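## Task

Grasp the white 2x2 brick and place it on top of whichever black 2x3 brick lies nearest the yellow 4x4 plate, without moving any other brick; then open the gripper and pull the arm away.

## Robot and tools

Robot: a single six-joint arm (wxai_follower) with a two-finger parallel gripper and a wrist camera. Cameras: cam_high (672x504, overview) and cam_wrist (672x504, on the wrist). Nothing may end up off the table, and loose objects are occasionally nudged by an outside push.

Frames. Result state lines use the scene frame: origin on the table surface below the arm base, +z up, +y to the left when facing along +x. Positions are in metres, orientation as quaternion wxyz, velocities in m/s and rad/s. The base may sit slightly tilted, and the reported hand position can be a little off, more so far from the base. Motion commands instead use the gripper's own axes: fingers point along +x, they open and close along y. end_effector_position is the midpoint between the finger pads, roughly 3-4 cm short of the tips.

Command row (shared by execute_actions and move): 7 numbers, each in [-1, 1], ordered dx, dy, dz, rx, ry, rz, opening. The first six are an offset in the gripper frame, not a pose: they are counted from the gripper pose shown in the most recent result that reported it (before any such result in a scene, and for later calls within the same reply, from wherever the robot is when the action begins). Scale: 1.0 = 0.6 m for dx, dy, dz and 180 degrees for the rotation; rx, ry, rz form one rotation vector. Every row in a list is counted from that same reference, not from the row before. All-zero offsets are not a pause; they pull the gripper back to the reference. opening is absolute: +1 fully open (0.088 m), about -0.80 where empty fingers touch, values down to -1 add nothing. Closing fully takes at least about 0.5 s.

execute_actions: argument actions is a list with zero or one entry. Empty list: just returns the state, with pictures. An action {"rows": [...], "steps": n} holds 1-15 rows, runs n steps (5 to 15, default 15, 1/30 s each), one row per step, the last row repeated if rows run out. A wait {"steps": n} (up to 300) sends nothing new and counts from the previous result, including reply time. Optional pictures (true/false). A refused call does nothing. The result is read 5 steps before the action finishes; those held-back steps run while the next reply is being written. Per step the commanded pose is clipped to within 70 mm and 16 degrees of the measured pose, so distant targets need several calls; after an action the arm only continues to the last clipped pose. A "Hand target" line appears only when nothing is held back.

move: target is one row as above (offset plus absolute opening, same reference rule). speed is optional, 0.002-0.5 m/s (default 0.25), rotation capped at twice that in rad/s. The path is straight, lasts 0.5-10 s (longer paths stop short), takes the shorter turn, and does not slow for obstacles; the hand may lag, drift, or overshoot speed near full reach. The opening is sent at the start. The result includes a "move:" line: done (settled near target), or off_target, moving, held, fault, plus which limits acted (paced = pose clipped; held = safety check blocked steps, after which the arm may jump fast), and the distance left to target.

wait: seconds 0-10; sends nothing new.
zoom_image: camera (cam_high or cam_wrist) and region [x0, y0, x1, y1] in pixels from the top-left, at most 504x504, giving a finer view of the latest image.
read_manual: section "licences" returns licence texts only.
finished_scene: scene = number of the current scene; irreversible, grades the goal and opens the next task.

Result lines. Joint positions and velocities: waist, shoulder, elbow, wrist pitch, wrist yaw, wrist roll (rad, rad/s), then finger-pad gap (m). Ranges: waist ±3.054, shoulder 0 to 3.142, elbow 0 to 2.356, wrist pitch ±1.571, wrist yaw ±1.571, wrist roll ±3.142. grip_measured gives the finger opening on the command scale; readings may carry a constant error near 1 mm. "pose unreachable" and HELD mark steps where the clearance check (which treats the base mount as arm) altered or dropped the command. MOTOR HOT appears from 50 °C; at 95 °C an OVER-TEMPERATURE FAULT stops the arm, and if it does not cool the arm may lose power and go limp. Holding loads heats motors.

Gripping: to hold something, command an opening well below grip_measured; a larger gap means more squeeze. Force is about 34 N per pad, but a fast close can push harder or bounce open.

Cautions. Friction can leave the hand short of target or slightly tilted, and tiny moves may not happen; check pose after each move and correct tilt. Contact force grows with speed and with how far the target lies past the contact. Joint load limits (N m): waist 18, shoulder 22.3, elbow 22.2, wrist pitch 5.86, wrist yaw 5.84, wrist roll 5.48, carried weight included; reaching one triggers a TORQUE FAULT that freezes the arm 10 s and cancels the rest of the call. A blocked arm keeps pressing until given a new command. Avoid dropping, slipping, slamming or shoving objects, and smooth, economical motion is preferred.

Each tool is called as name(argument=value, ...) on one line, values as JSON.

## Session

execute_actions(actions=[])

Scene clock: 0.00 s of 4185.00 s.
end_effector_position=(+0.1471, -0.1806, +0.3344) grip_measured=+0.851 end_effector_quat_wxyz=(+0.763, -0.291, +0.324, -0.477) end_effector_velocity=(-0.000, +0.001, +0.001) end_effector_angular_velocity=(-0.006, +0.016, +0.005)
Joint positions: [-1.918  1.006  0.071  0.462 -0.855 -0.221  0.081]
Joint velocities: [-0.007 -0.002  0.002 -0.007 -0.007 -0.022 -0.   ]
Heat: hottest shoulder 26 °C (+0.0 °C/min).
Hand target: +0.147, -0.181, +0.334; +0.763, -0.291, +0.324, -0.477

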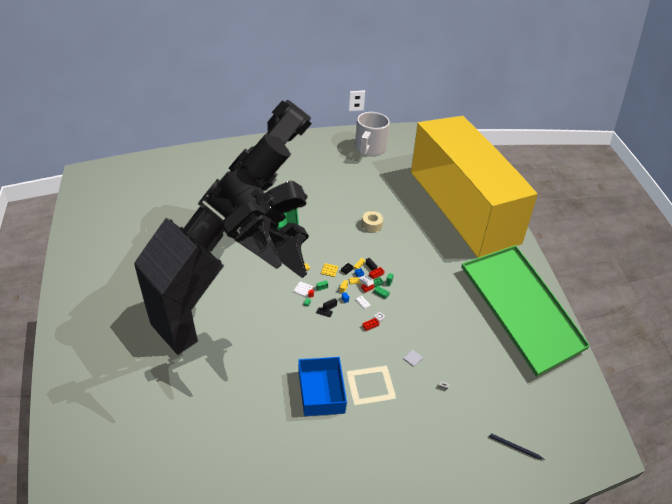

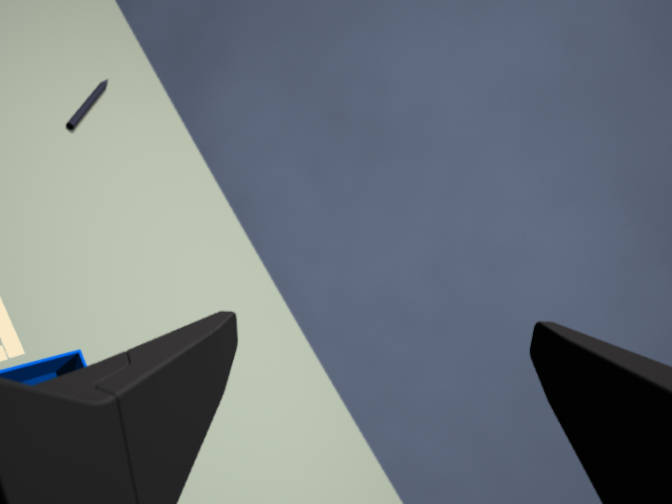

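zoom_image(camera="cam_high", region=[270, 240, 430, 350])

Region (270, 240, 430, 350) of cam_high's 672x504 image, scaled by 3.150, with more detail than that image has; it fills the top 346 rows of this view, and the rest is white.

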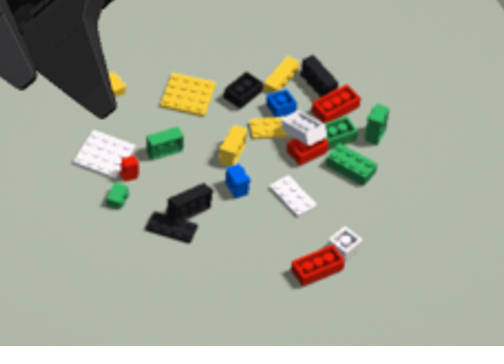

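move(target=[-0.125,0.319,0.118,-0.091,0.214,0.375,1])

Scene clock: 3.70 s of 4185.00 s.
end_effector_position=(+0.2778, -0.0313, +0.2482) grip_measured=+1.000 end_effector_quat_wxyz=(+0.708, -0.015, +0.705, -0.016) end_effector_velocity=(+0.003, +0.000, +0.000) end_effector_angular_velocity=(-0.003, -0.006, +0.011)
Joint positions: [-1.291  1.259  1.009 -1.564 -0.954 -1.32   0.088]
Joint velocities: [ 0.007 -0.002  0.007  0.007 -0.007  0.007  0.   ]
Heat: hottest shoulder 26 °C (+0.0 °C/min).
Hand target: +0.280, -0.031, +0.249; +0.708, -0.018, +0.706, -0.015
Off the commanded pose: 0.003 m, 2 deg.
joint sent to its limit — the command would take joint 4 (wrist pitch) past its lower limit, so that joint was sent only as far as its limit.
Kept back: nothing.
move: done

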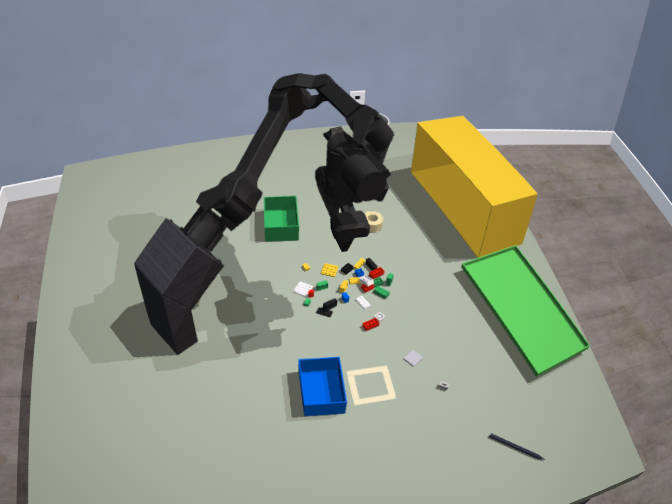

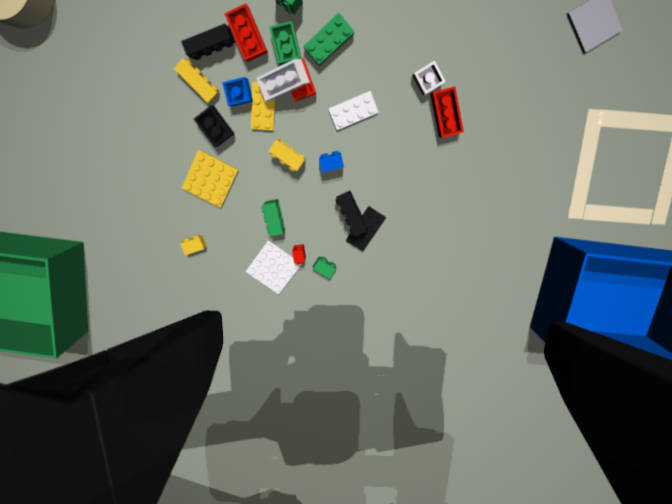

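move(target=[0.22,-0.085,0.09,0,0,0,-0.1])

Scene clock: 5.17 s of 4185.00 s.
end_effector_position=(+0.3368, -0.0868, +0.1206) grip_measured=-0.100 end_effector_quat_wxyz=(+0.712, -0.020, +0.702, -0.014) end_effector_velocity=(+0.001, -0.003, -0.000) end_effector_angular_velocity=(-0.024, -0.002, +0.011)
Joint positions: [-0.764  1.446  0.91  -0.54  -0.888 -0.432  0.034]
Joint velocities: [ 0.002 -0.002 -0.002  0.022  0.022  0.007 -0.   ]
Heat: hottest shoulder 26 °C (+0.0 °C/min).
Hand target: +0.334, -0.088, +0.118; +0.710, -0.016, +0.704, -0.017
Off the commanded pose: 0.005 m, 1 deg.
Kept back: nothing.
move: done

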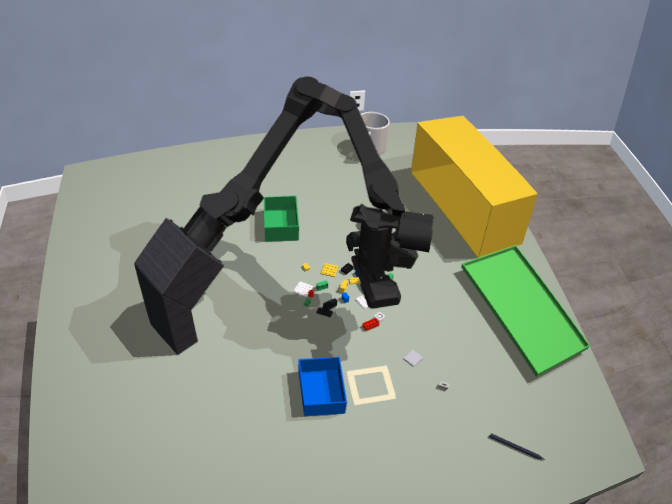

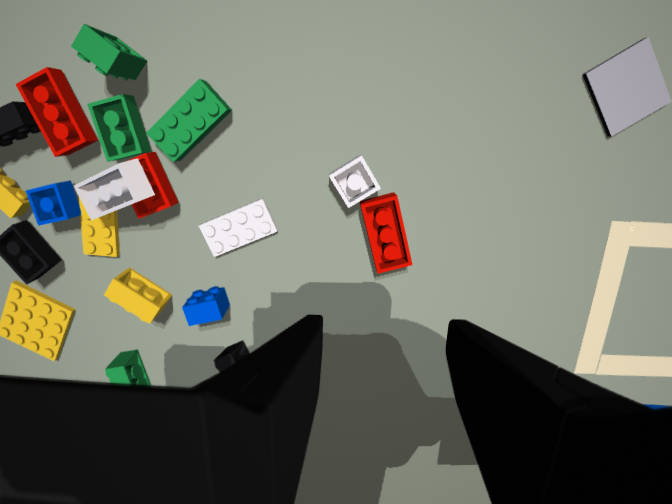

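move(target=[0.09,0.011,0.038,-0.15,0,0,-0.2], speed=0.15)

Scene clock: 7.40 s of 4185.00 s.
end_effector_position=(+0.3587, -0.0811, +0.0675) grip_measured=-0.200 end_effector_quat_wxyz=(+0.689, -0.183, +0.686, +0.149) end_effector_velocity=(+0.003, -0.002, +0.001) end_effector_angular_velocity=(-0.011, -0.007, +0.029)
Joint positions: [-0.586  1.544  0.927 -0.293 -0.792 -0.674  0.029]
Joint velocities: [-0.002 -0.002  0.002  0.007  0.007 -0.022  0.   ]
Heat: hottest shoulder 27 °C (+8.1 °C/min).
Hand target: +0.361, -0.082, +0.067; +0.688, -0.186, +0.685, +0.151
Off the commanded pose: 0.002 m, 0 deg.
Kept back: nothing.
move: done

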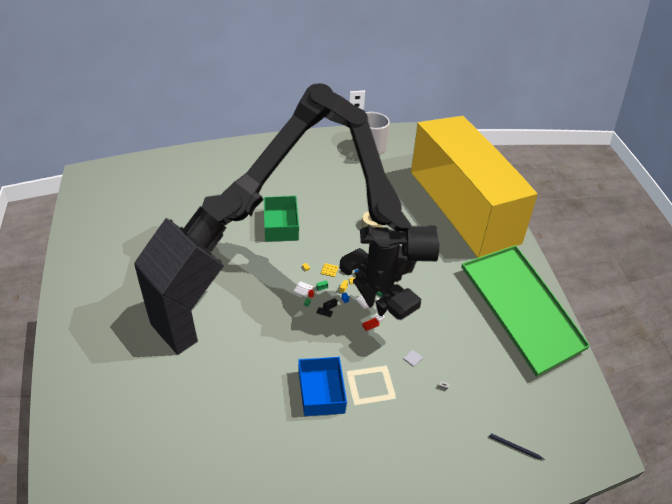

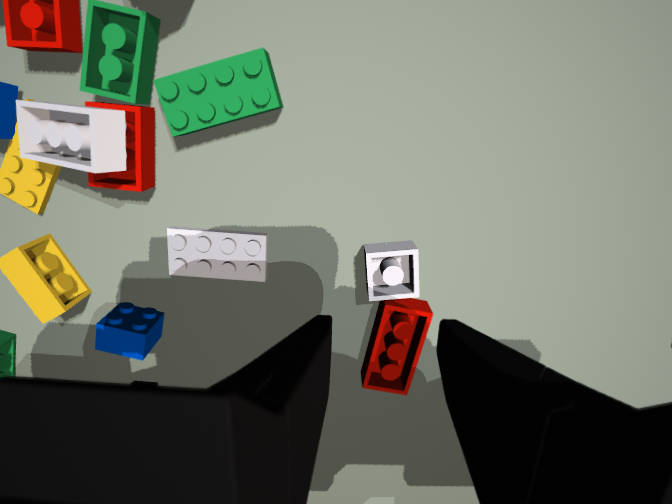

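move(target=[0.035,-0.005,0.013,-0.015,0,0,-0.25], speed=0.04)

Scene clock: 8.50 s of 4185.00 s.
end_effector_position=(+0.3655, -0.0801, +0.0477) grip_measured=-0.250 end_effector_quat_wxyz=(+0.684, -0.199, +0.682, +0.165) end_effector_velocity=(+0.003, +0.001, +0.001) end_effector_angular_velocity=(+0.004, -0.010, +0.030)
Joint positions: [-0.532  1.595  0.947 -0.222 -0.759 -0.663  0.027]
Joint velocities: [-0.002 -0.002  0.002  0.007 -0.007 -0.022 -0.   ]
Heat: hottest shoulder 27 °C (+7.1 °C/min).
Hand target: +0.367, -0.081, +0.047; +0.684, -0.199, +0.682, +0.165
Off the commanded pose: 0.002 m, 0 deg.
Kept back: nothing.
move: done

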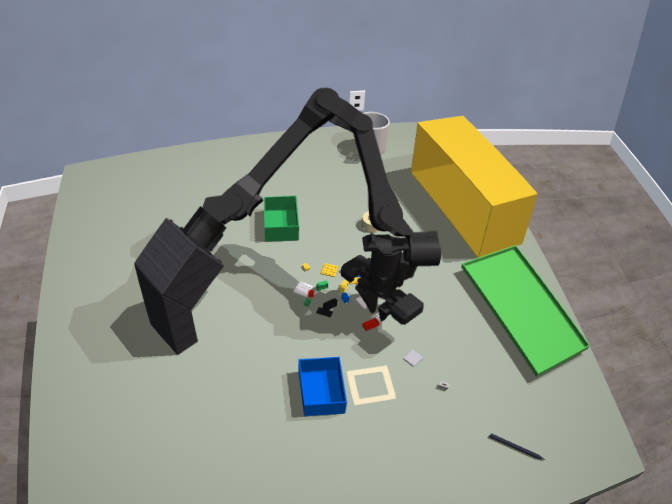

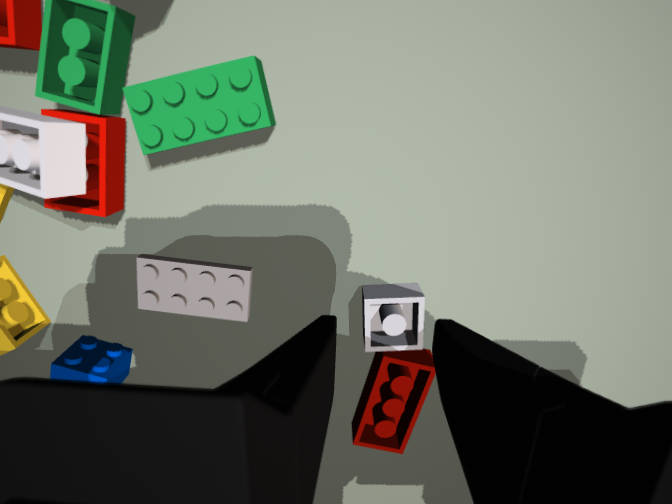

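move(target=[0.014,-0.004,0.009,0,0,0,-0.25], speed=0.02)

move(target=[0,0,0,0,0,0,-0.62])

move(target=[-0.07,0,0,0,0,0,-0.62], speed=0.08)

Scene clock: 9.50 s of 4185.00 s.
end_effector_position=(+0.3701, -0.0788, +0.0407) grip_measured=-0.250 end_effector_quat_wxyz=(+0.684, -0.199, +0.682, +0.166) end_effector_velocity=(+0.002, -0.000, +0.000) end_effector_angular_velocity=(+0.005, -0.007, +0.011)
Joint positions: [-0.511  1.614  0.964 -0.205 -0.747 -0.643  0.027]
Joint velocities: [-0.002  0.002  0.002  0.007 -0.007 -0.007 -0.   ]
Heat: hottest shoulder 27 °C (+6.3 °C/min).
Hand target: +0.372, -0.080, +0.039; +0.684, -0.199, +0.682, +0.165
Off the commanded pose: 0.002 m, 0 deg.
Kept back: nothing.
move: done

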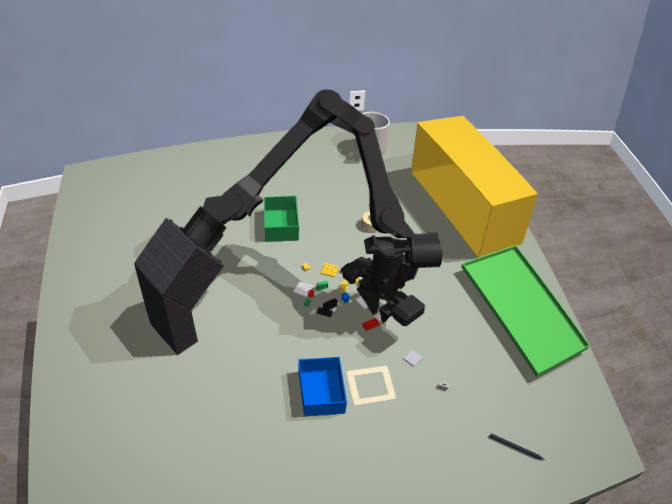

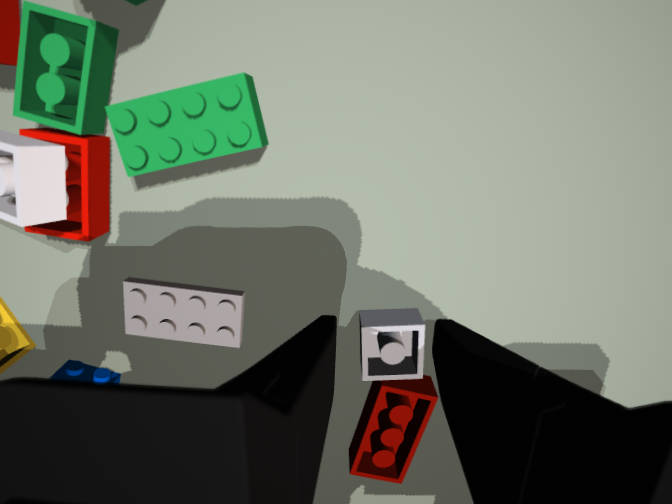

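Scene clock: 10.00 s of 4185.00 s.
end_effector_position=(+0.3701, -0.0787, +0.0407) grip_measured=-0.491 end_effector_quat_wxyz=(+0.684, -0.199, +0.682, +0.166) end_effector_velocity=(-0.002, -0.001, +0.001) end_effector_angular_velocity=(-0.008, +0.005, +0.001)
Joint positions: [-0.511  1.614  0.964 -0.205 -0.747 -0.643  0.015]
Joint velocities: [-0.002 -0.002 -0.002 -0.007  0.007 -0.007 -0.   ]
Heat: hottest shoulder 27 °C (+6.0 °C/min).
Hand target: +0.370, -0.079, +0.041; +0.684, -0.199, +0.682, +0.166
Off the commanded pose: 0.000 m, 0 deg.
Kept back: nothing.
move: done

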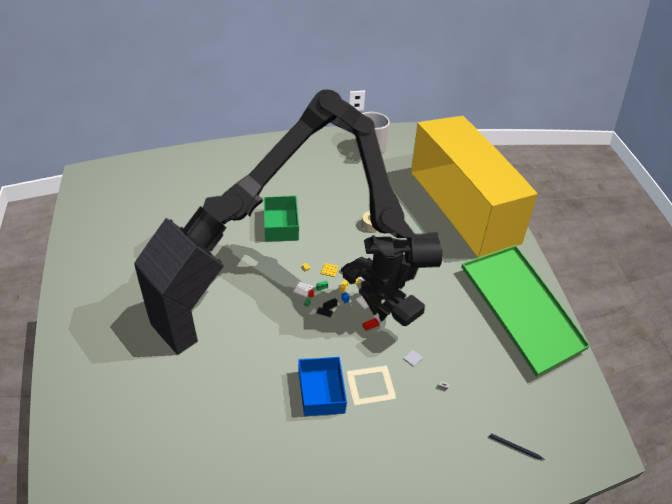

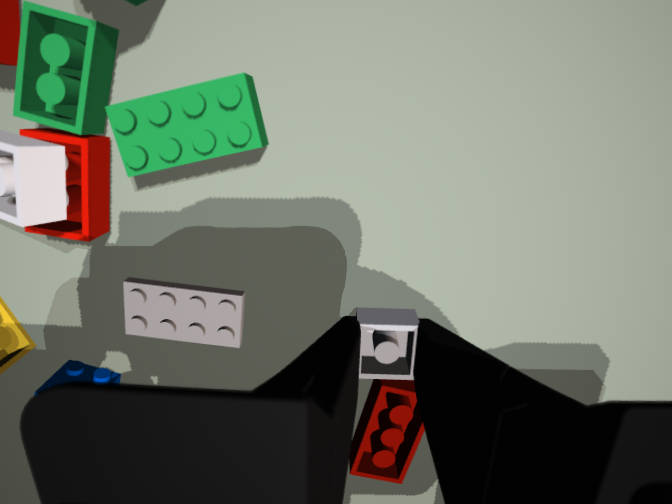

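Scene clock: 10.87 s of 4185.00 s.
end_effector_position=(+0.3651, -0.0779, +0.0790) grip_measured=-0.492 end_effector_quat_wxyz=(+0.681, -0.193, +0.687, +0.165) end_effector_velocity=(-0.006, +0.002, +0.001) end_effector_angular_velocity=(+0.011, +0.022, -0.007)
Joint positions: [-0.606  1.531  0.977 -0.393 -0.807 -0.749  0.015]
Joint velocities: [-0.002 -0.002 -0.002 -0.037 -0.007 -0.022  0.   ]
Heat: hottest shoulder 27 °C (+5.5 °C/min).
Hand target: +0.369, -0.077, +0.083; +0.684, -0.199, +0.682, +0.167
Off the commanded pose: 0.006 m, 1 deg.
Kept back: nothing.
move: done

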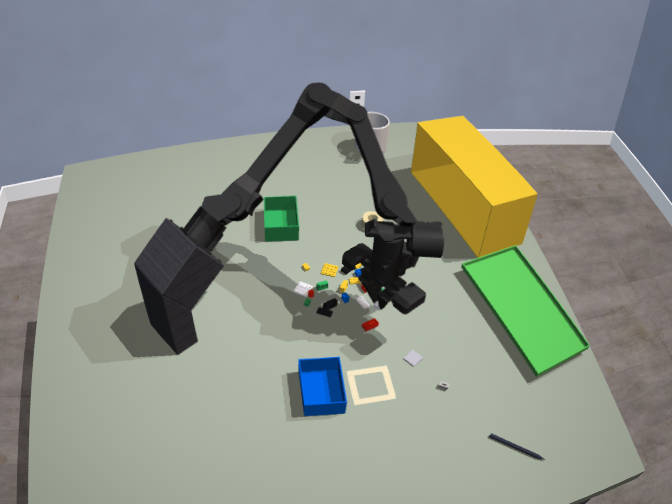

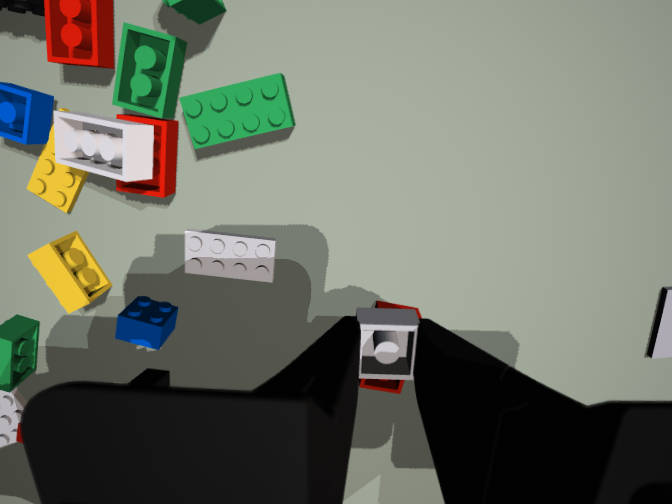

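move(target=[-0.01,0.23,0.028,0,0,0,-0.62], speed=0.15)

Scene clock: 12.43 s of 4185.00 s.
end_effector_position=(+0.3147, +0.0505, +0.0796) grip_measured=-0.493 end_effector_quat_wxyz=(+0.682, -0.193, +0.686, +0.166) end_effector_velocity=(-0.006, +0.002, -0.001) end_effector_angular_velocity=(+0.011, +0.014, -0.010)
Joint positions: [-0.207  1.047  0.685 -0.346 -0.534 -0.374  0.015]
Joint velocities: [ 0.007 -0.007 -0.012 -0.007 -0.007  0.007  0.   ]
Heat: hottest shoulder 27 °C (+4.8 °C/min).
Hand target: +0.313, +0.051, +0.080; +0.682, -0.193, +0.686, +0.165
Off the commanded pose: 0.003 m, 0 deg.
Kept back: nothing.
move: done

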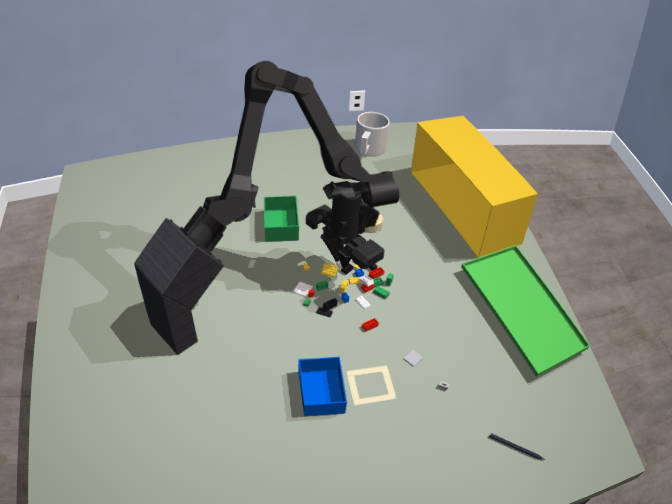

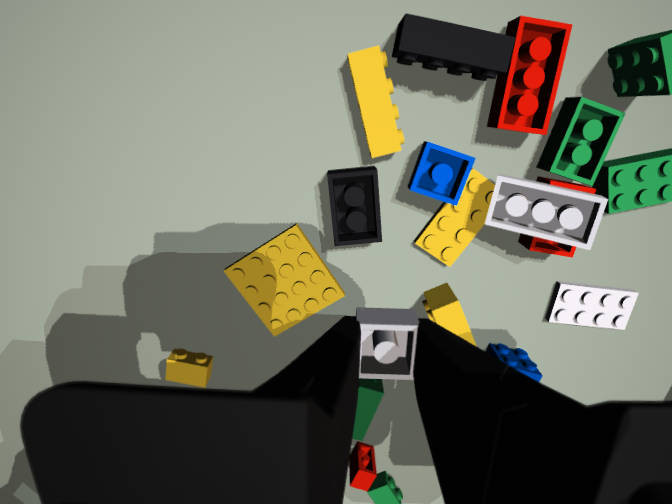

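move(target=[0.033,0.013,0.05,-0.02,0,0,-0.62], speed=0.05)

Scene clock: 13.70 s of 4185.00 s.
end_effector_position=(+0.3346, +0.0707, +0.0600) grip_measured=-0.492 end_effector_quat_wxyz=(+0.675, -0.214, +0.681, +0.187) end_effector_velocity=(-0.001, -0.001, -0.000) end_effector_angular_velocity=(-0.007, +0.007, +0.020)
Joint positions: [-0.088  1.132  0.771 -0.308 -0.442 -0.352  0.015]
Joint velocities: [ 0.002  0.002  0.002 -0.007  0.007 -0.022  0.008]
Heat: hottest shoulder 27 °C (+4.4 °C/min).
Hand target: +0.337, +0.071, +0.059; +0.675, -0.214, +0.680, +0.187
Off the commanded pose: 0.003 m, 0 deg.
Kept back: nothing.
move: done

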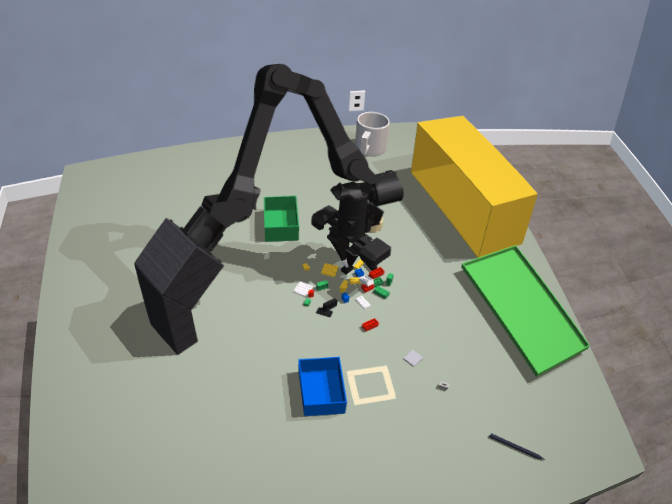

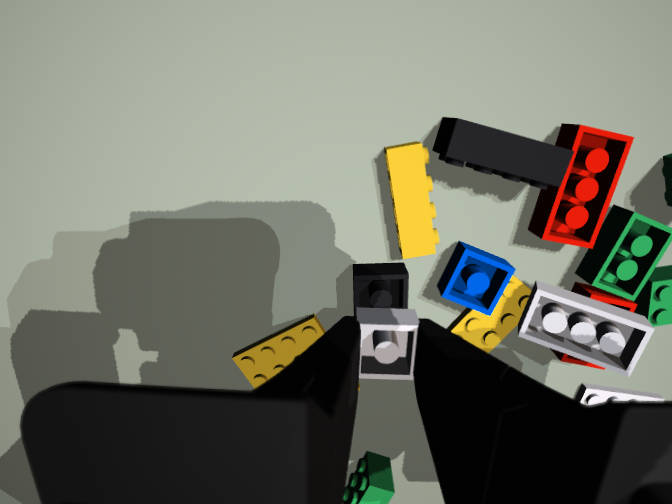

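move(target=[0.014,0.001,0.004,0,0,0,-0.62], speed=0.015)

move(target=[0,0,0,0,0,0,-0.25])

move(target=[-0.15,0,-0.05,0,0,0,-0.25], speed=0.1)

Scene clock: 14.73 s of 4185.00 s.
end_effector_position=(+0.3354, +0.0721, +0.0530) grip_measured=-0.493 end_effector_quat_wxyz=(+0.675, -0.214, +0.680, +0.188) end_effector_velocity=(-0.004, -0.004, -0.001) end_effector_angular_velocity=(-0.012, +0.012, -0.002)
Joint positions: [-0.068  1.155  0.771 -0.279 -0.427 -0.34   0.015]
Joint velocities: [-0.002  0.002 -0.007 -0.007  0.007 -0.007 -0.007]
Heat: hottest shoulder 27 °C (+4.1 °C/min).
Hand target: +0.336, +0.072, +0.052; +0.675, -0.214, +0.681, +0.187
Off the commanded pose: 0.002 m, 0 deg.
Kept back: nothing.
move: done

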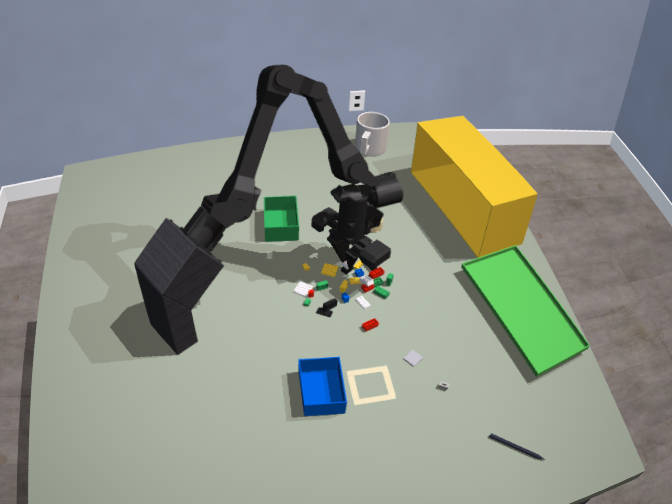

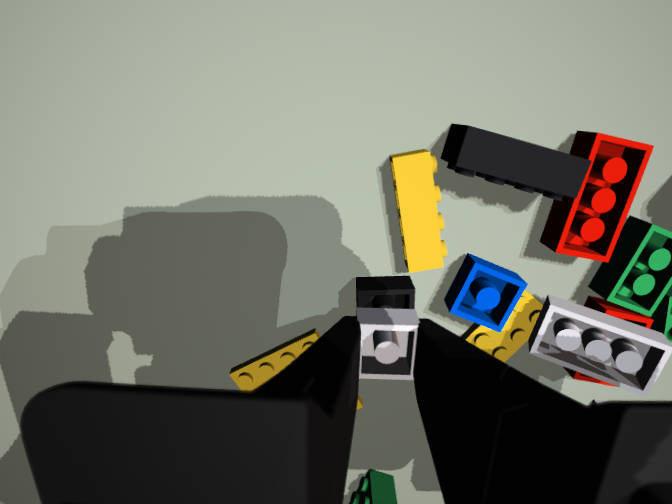

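Scene clock: 15.27 s of 4185.00 s.
end_effector_position=(+0.3354, +0.0722, +0.0529) grip_measured=-0.251 end_effector_quat_wxyz=(+0.675, -0.214, +0.680, +0.188) end_effector_velocity=(-0.001, -0.001, +0.002) end_effector_angular_velocity=(+0.001, +0.001, +0.017)
Joint positions: [-0.068  1.155  0.771 -0.279 -0.427 -0.34   0.027]
Joint velocities: [-0.007 -0.007 -0.002 -0.007 -0.007 -0.022  0.   ]
Heat: hottest shoulder 27 °C (+3.9 °C/min).
Hand target: +0.335, +0.072, +0.053; +0.675, -0.214, +0.680, +0.188
Off the commanded pose: 0.000 m, 0 deg.
Kept back: nothing.
move: done

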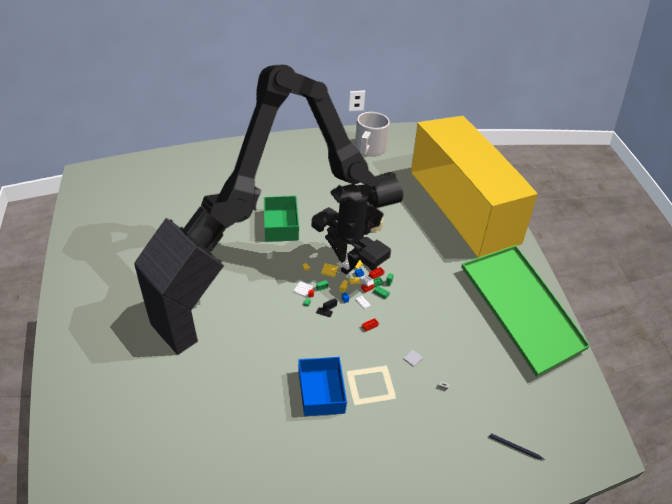

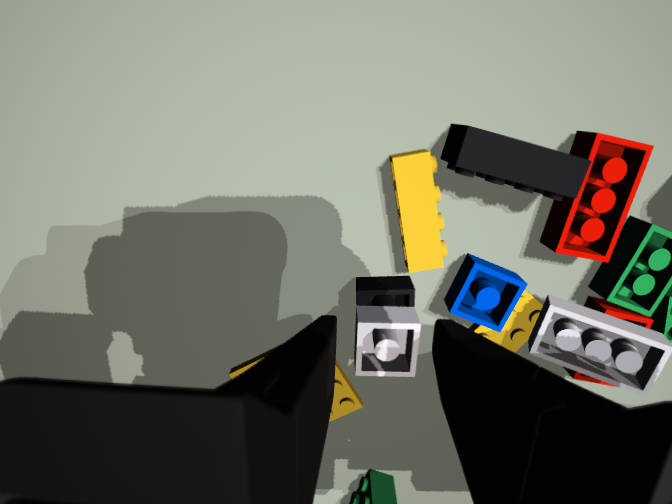

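Scene clock: 16.63 s of 4185.00 s.
end_effector_position=(+0.3065, +0.0567, +0.1405) grip_measured=-0.250 end_effector_quat_wxyz=(+0.671, -0.209, +0.687, +0.185) end_effector_velocity=(+0.001, +0.001, +0.002) end_effector_angular_velocity=(+0.014, -0.003, +0.013)
Joint positions: [-0.393  0.874  0.763 -0.704 -0.67  -0.594  0.027]
Joint velocities: [-0.012 -0.002  0.002 -0.007 -0.022 -0.022 -0.   ]
Heat: hottest shoulder 28 °C (+7.2 °C/min).
Hand target: +0.310, +0.059, +0.144; +0.675, -0.215, +0.681, +0.188
Off the commanded pose: 0.005 m, 1 deg.
Kept back: nothing.
move: done

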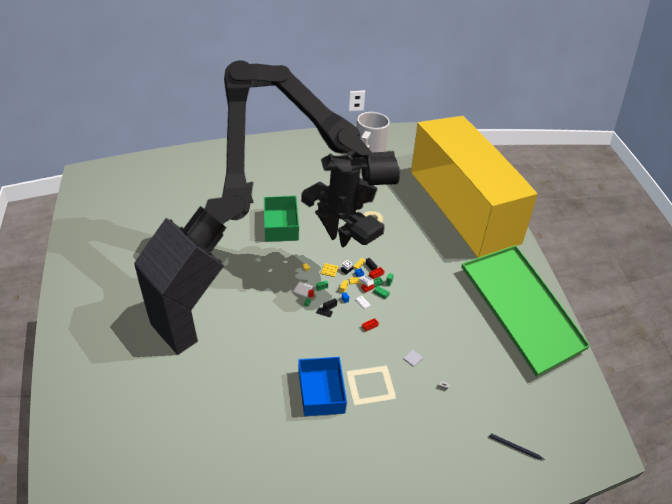

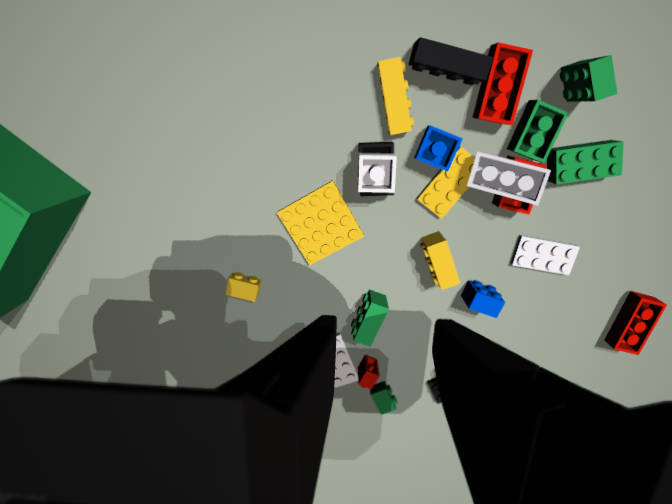

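finished_scene(scene=1)

The scene is finished: the task was done.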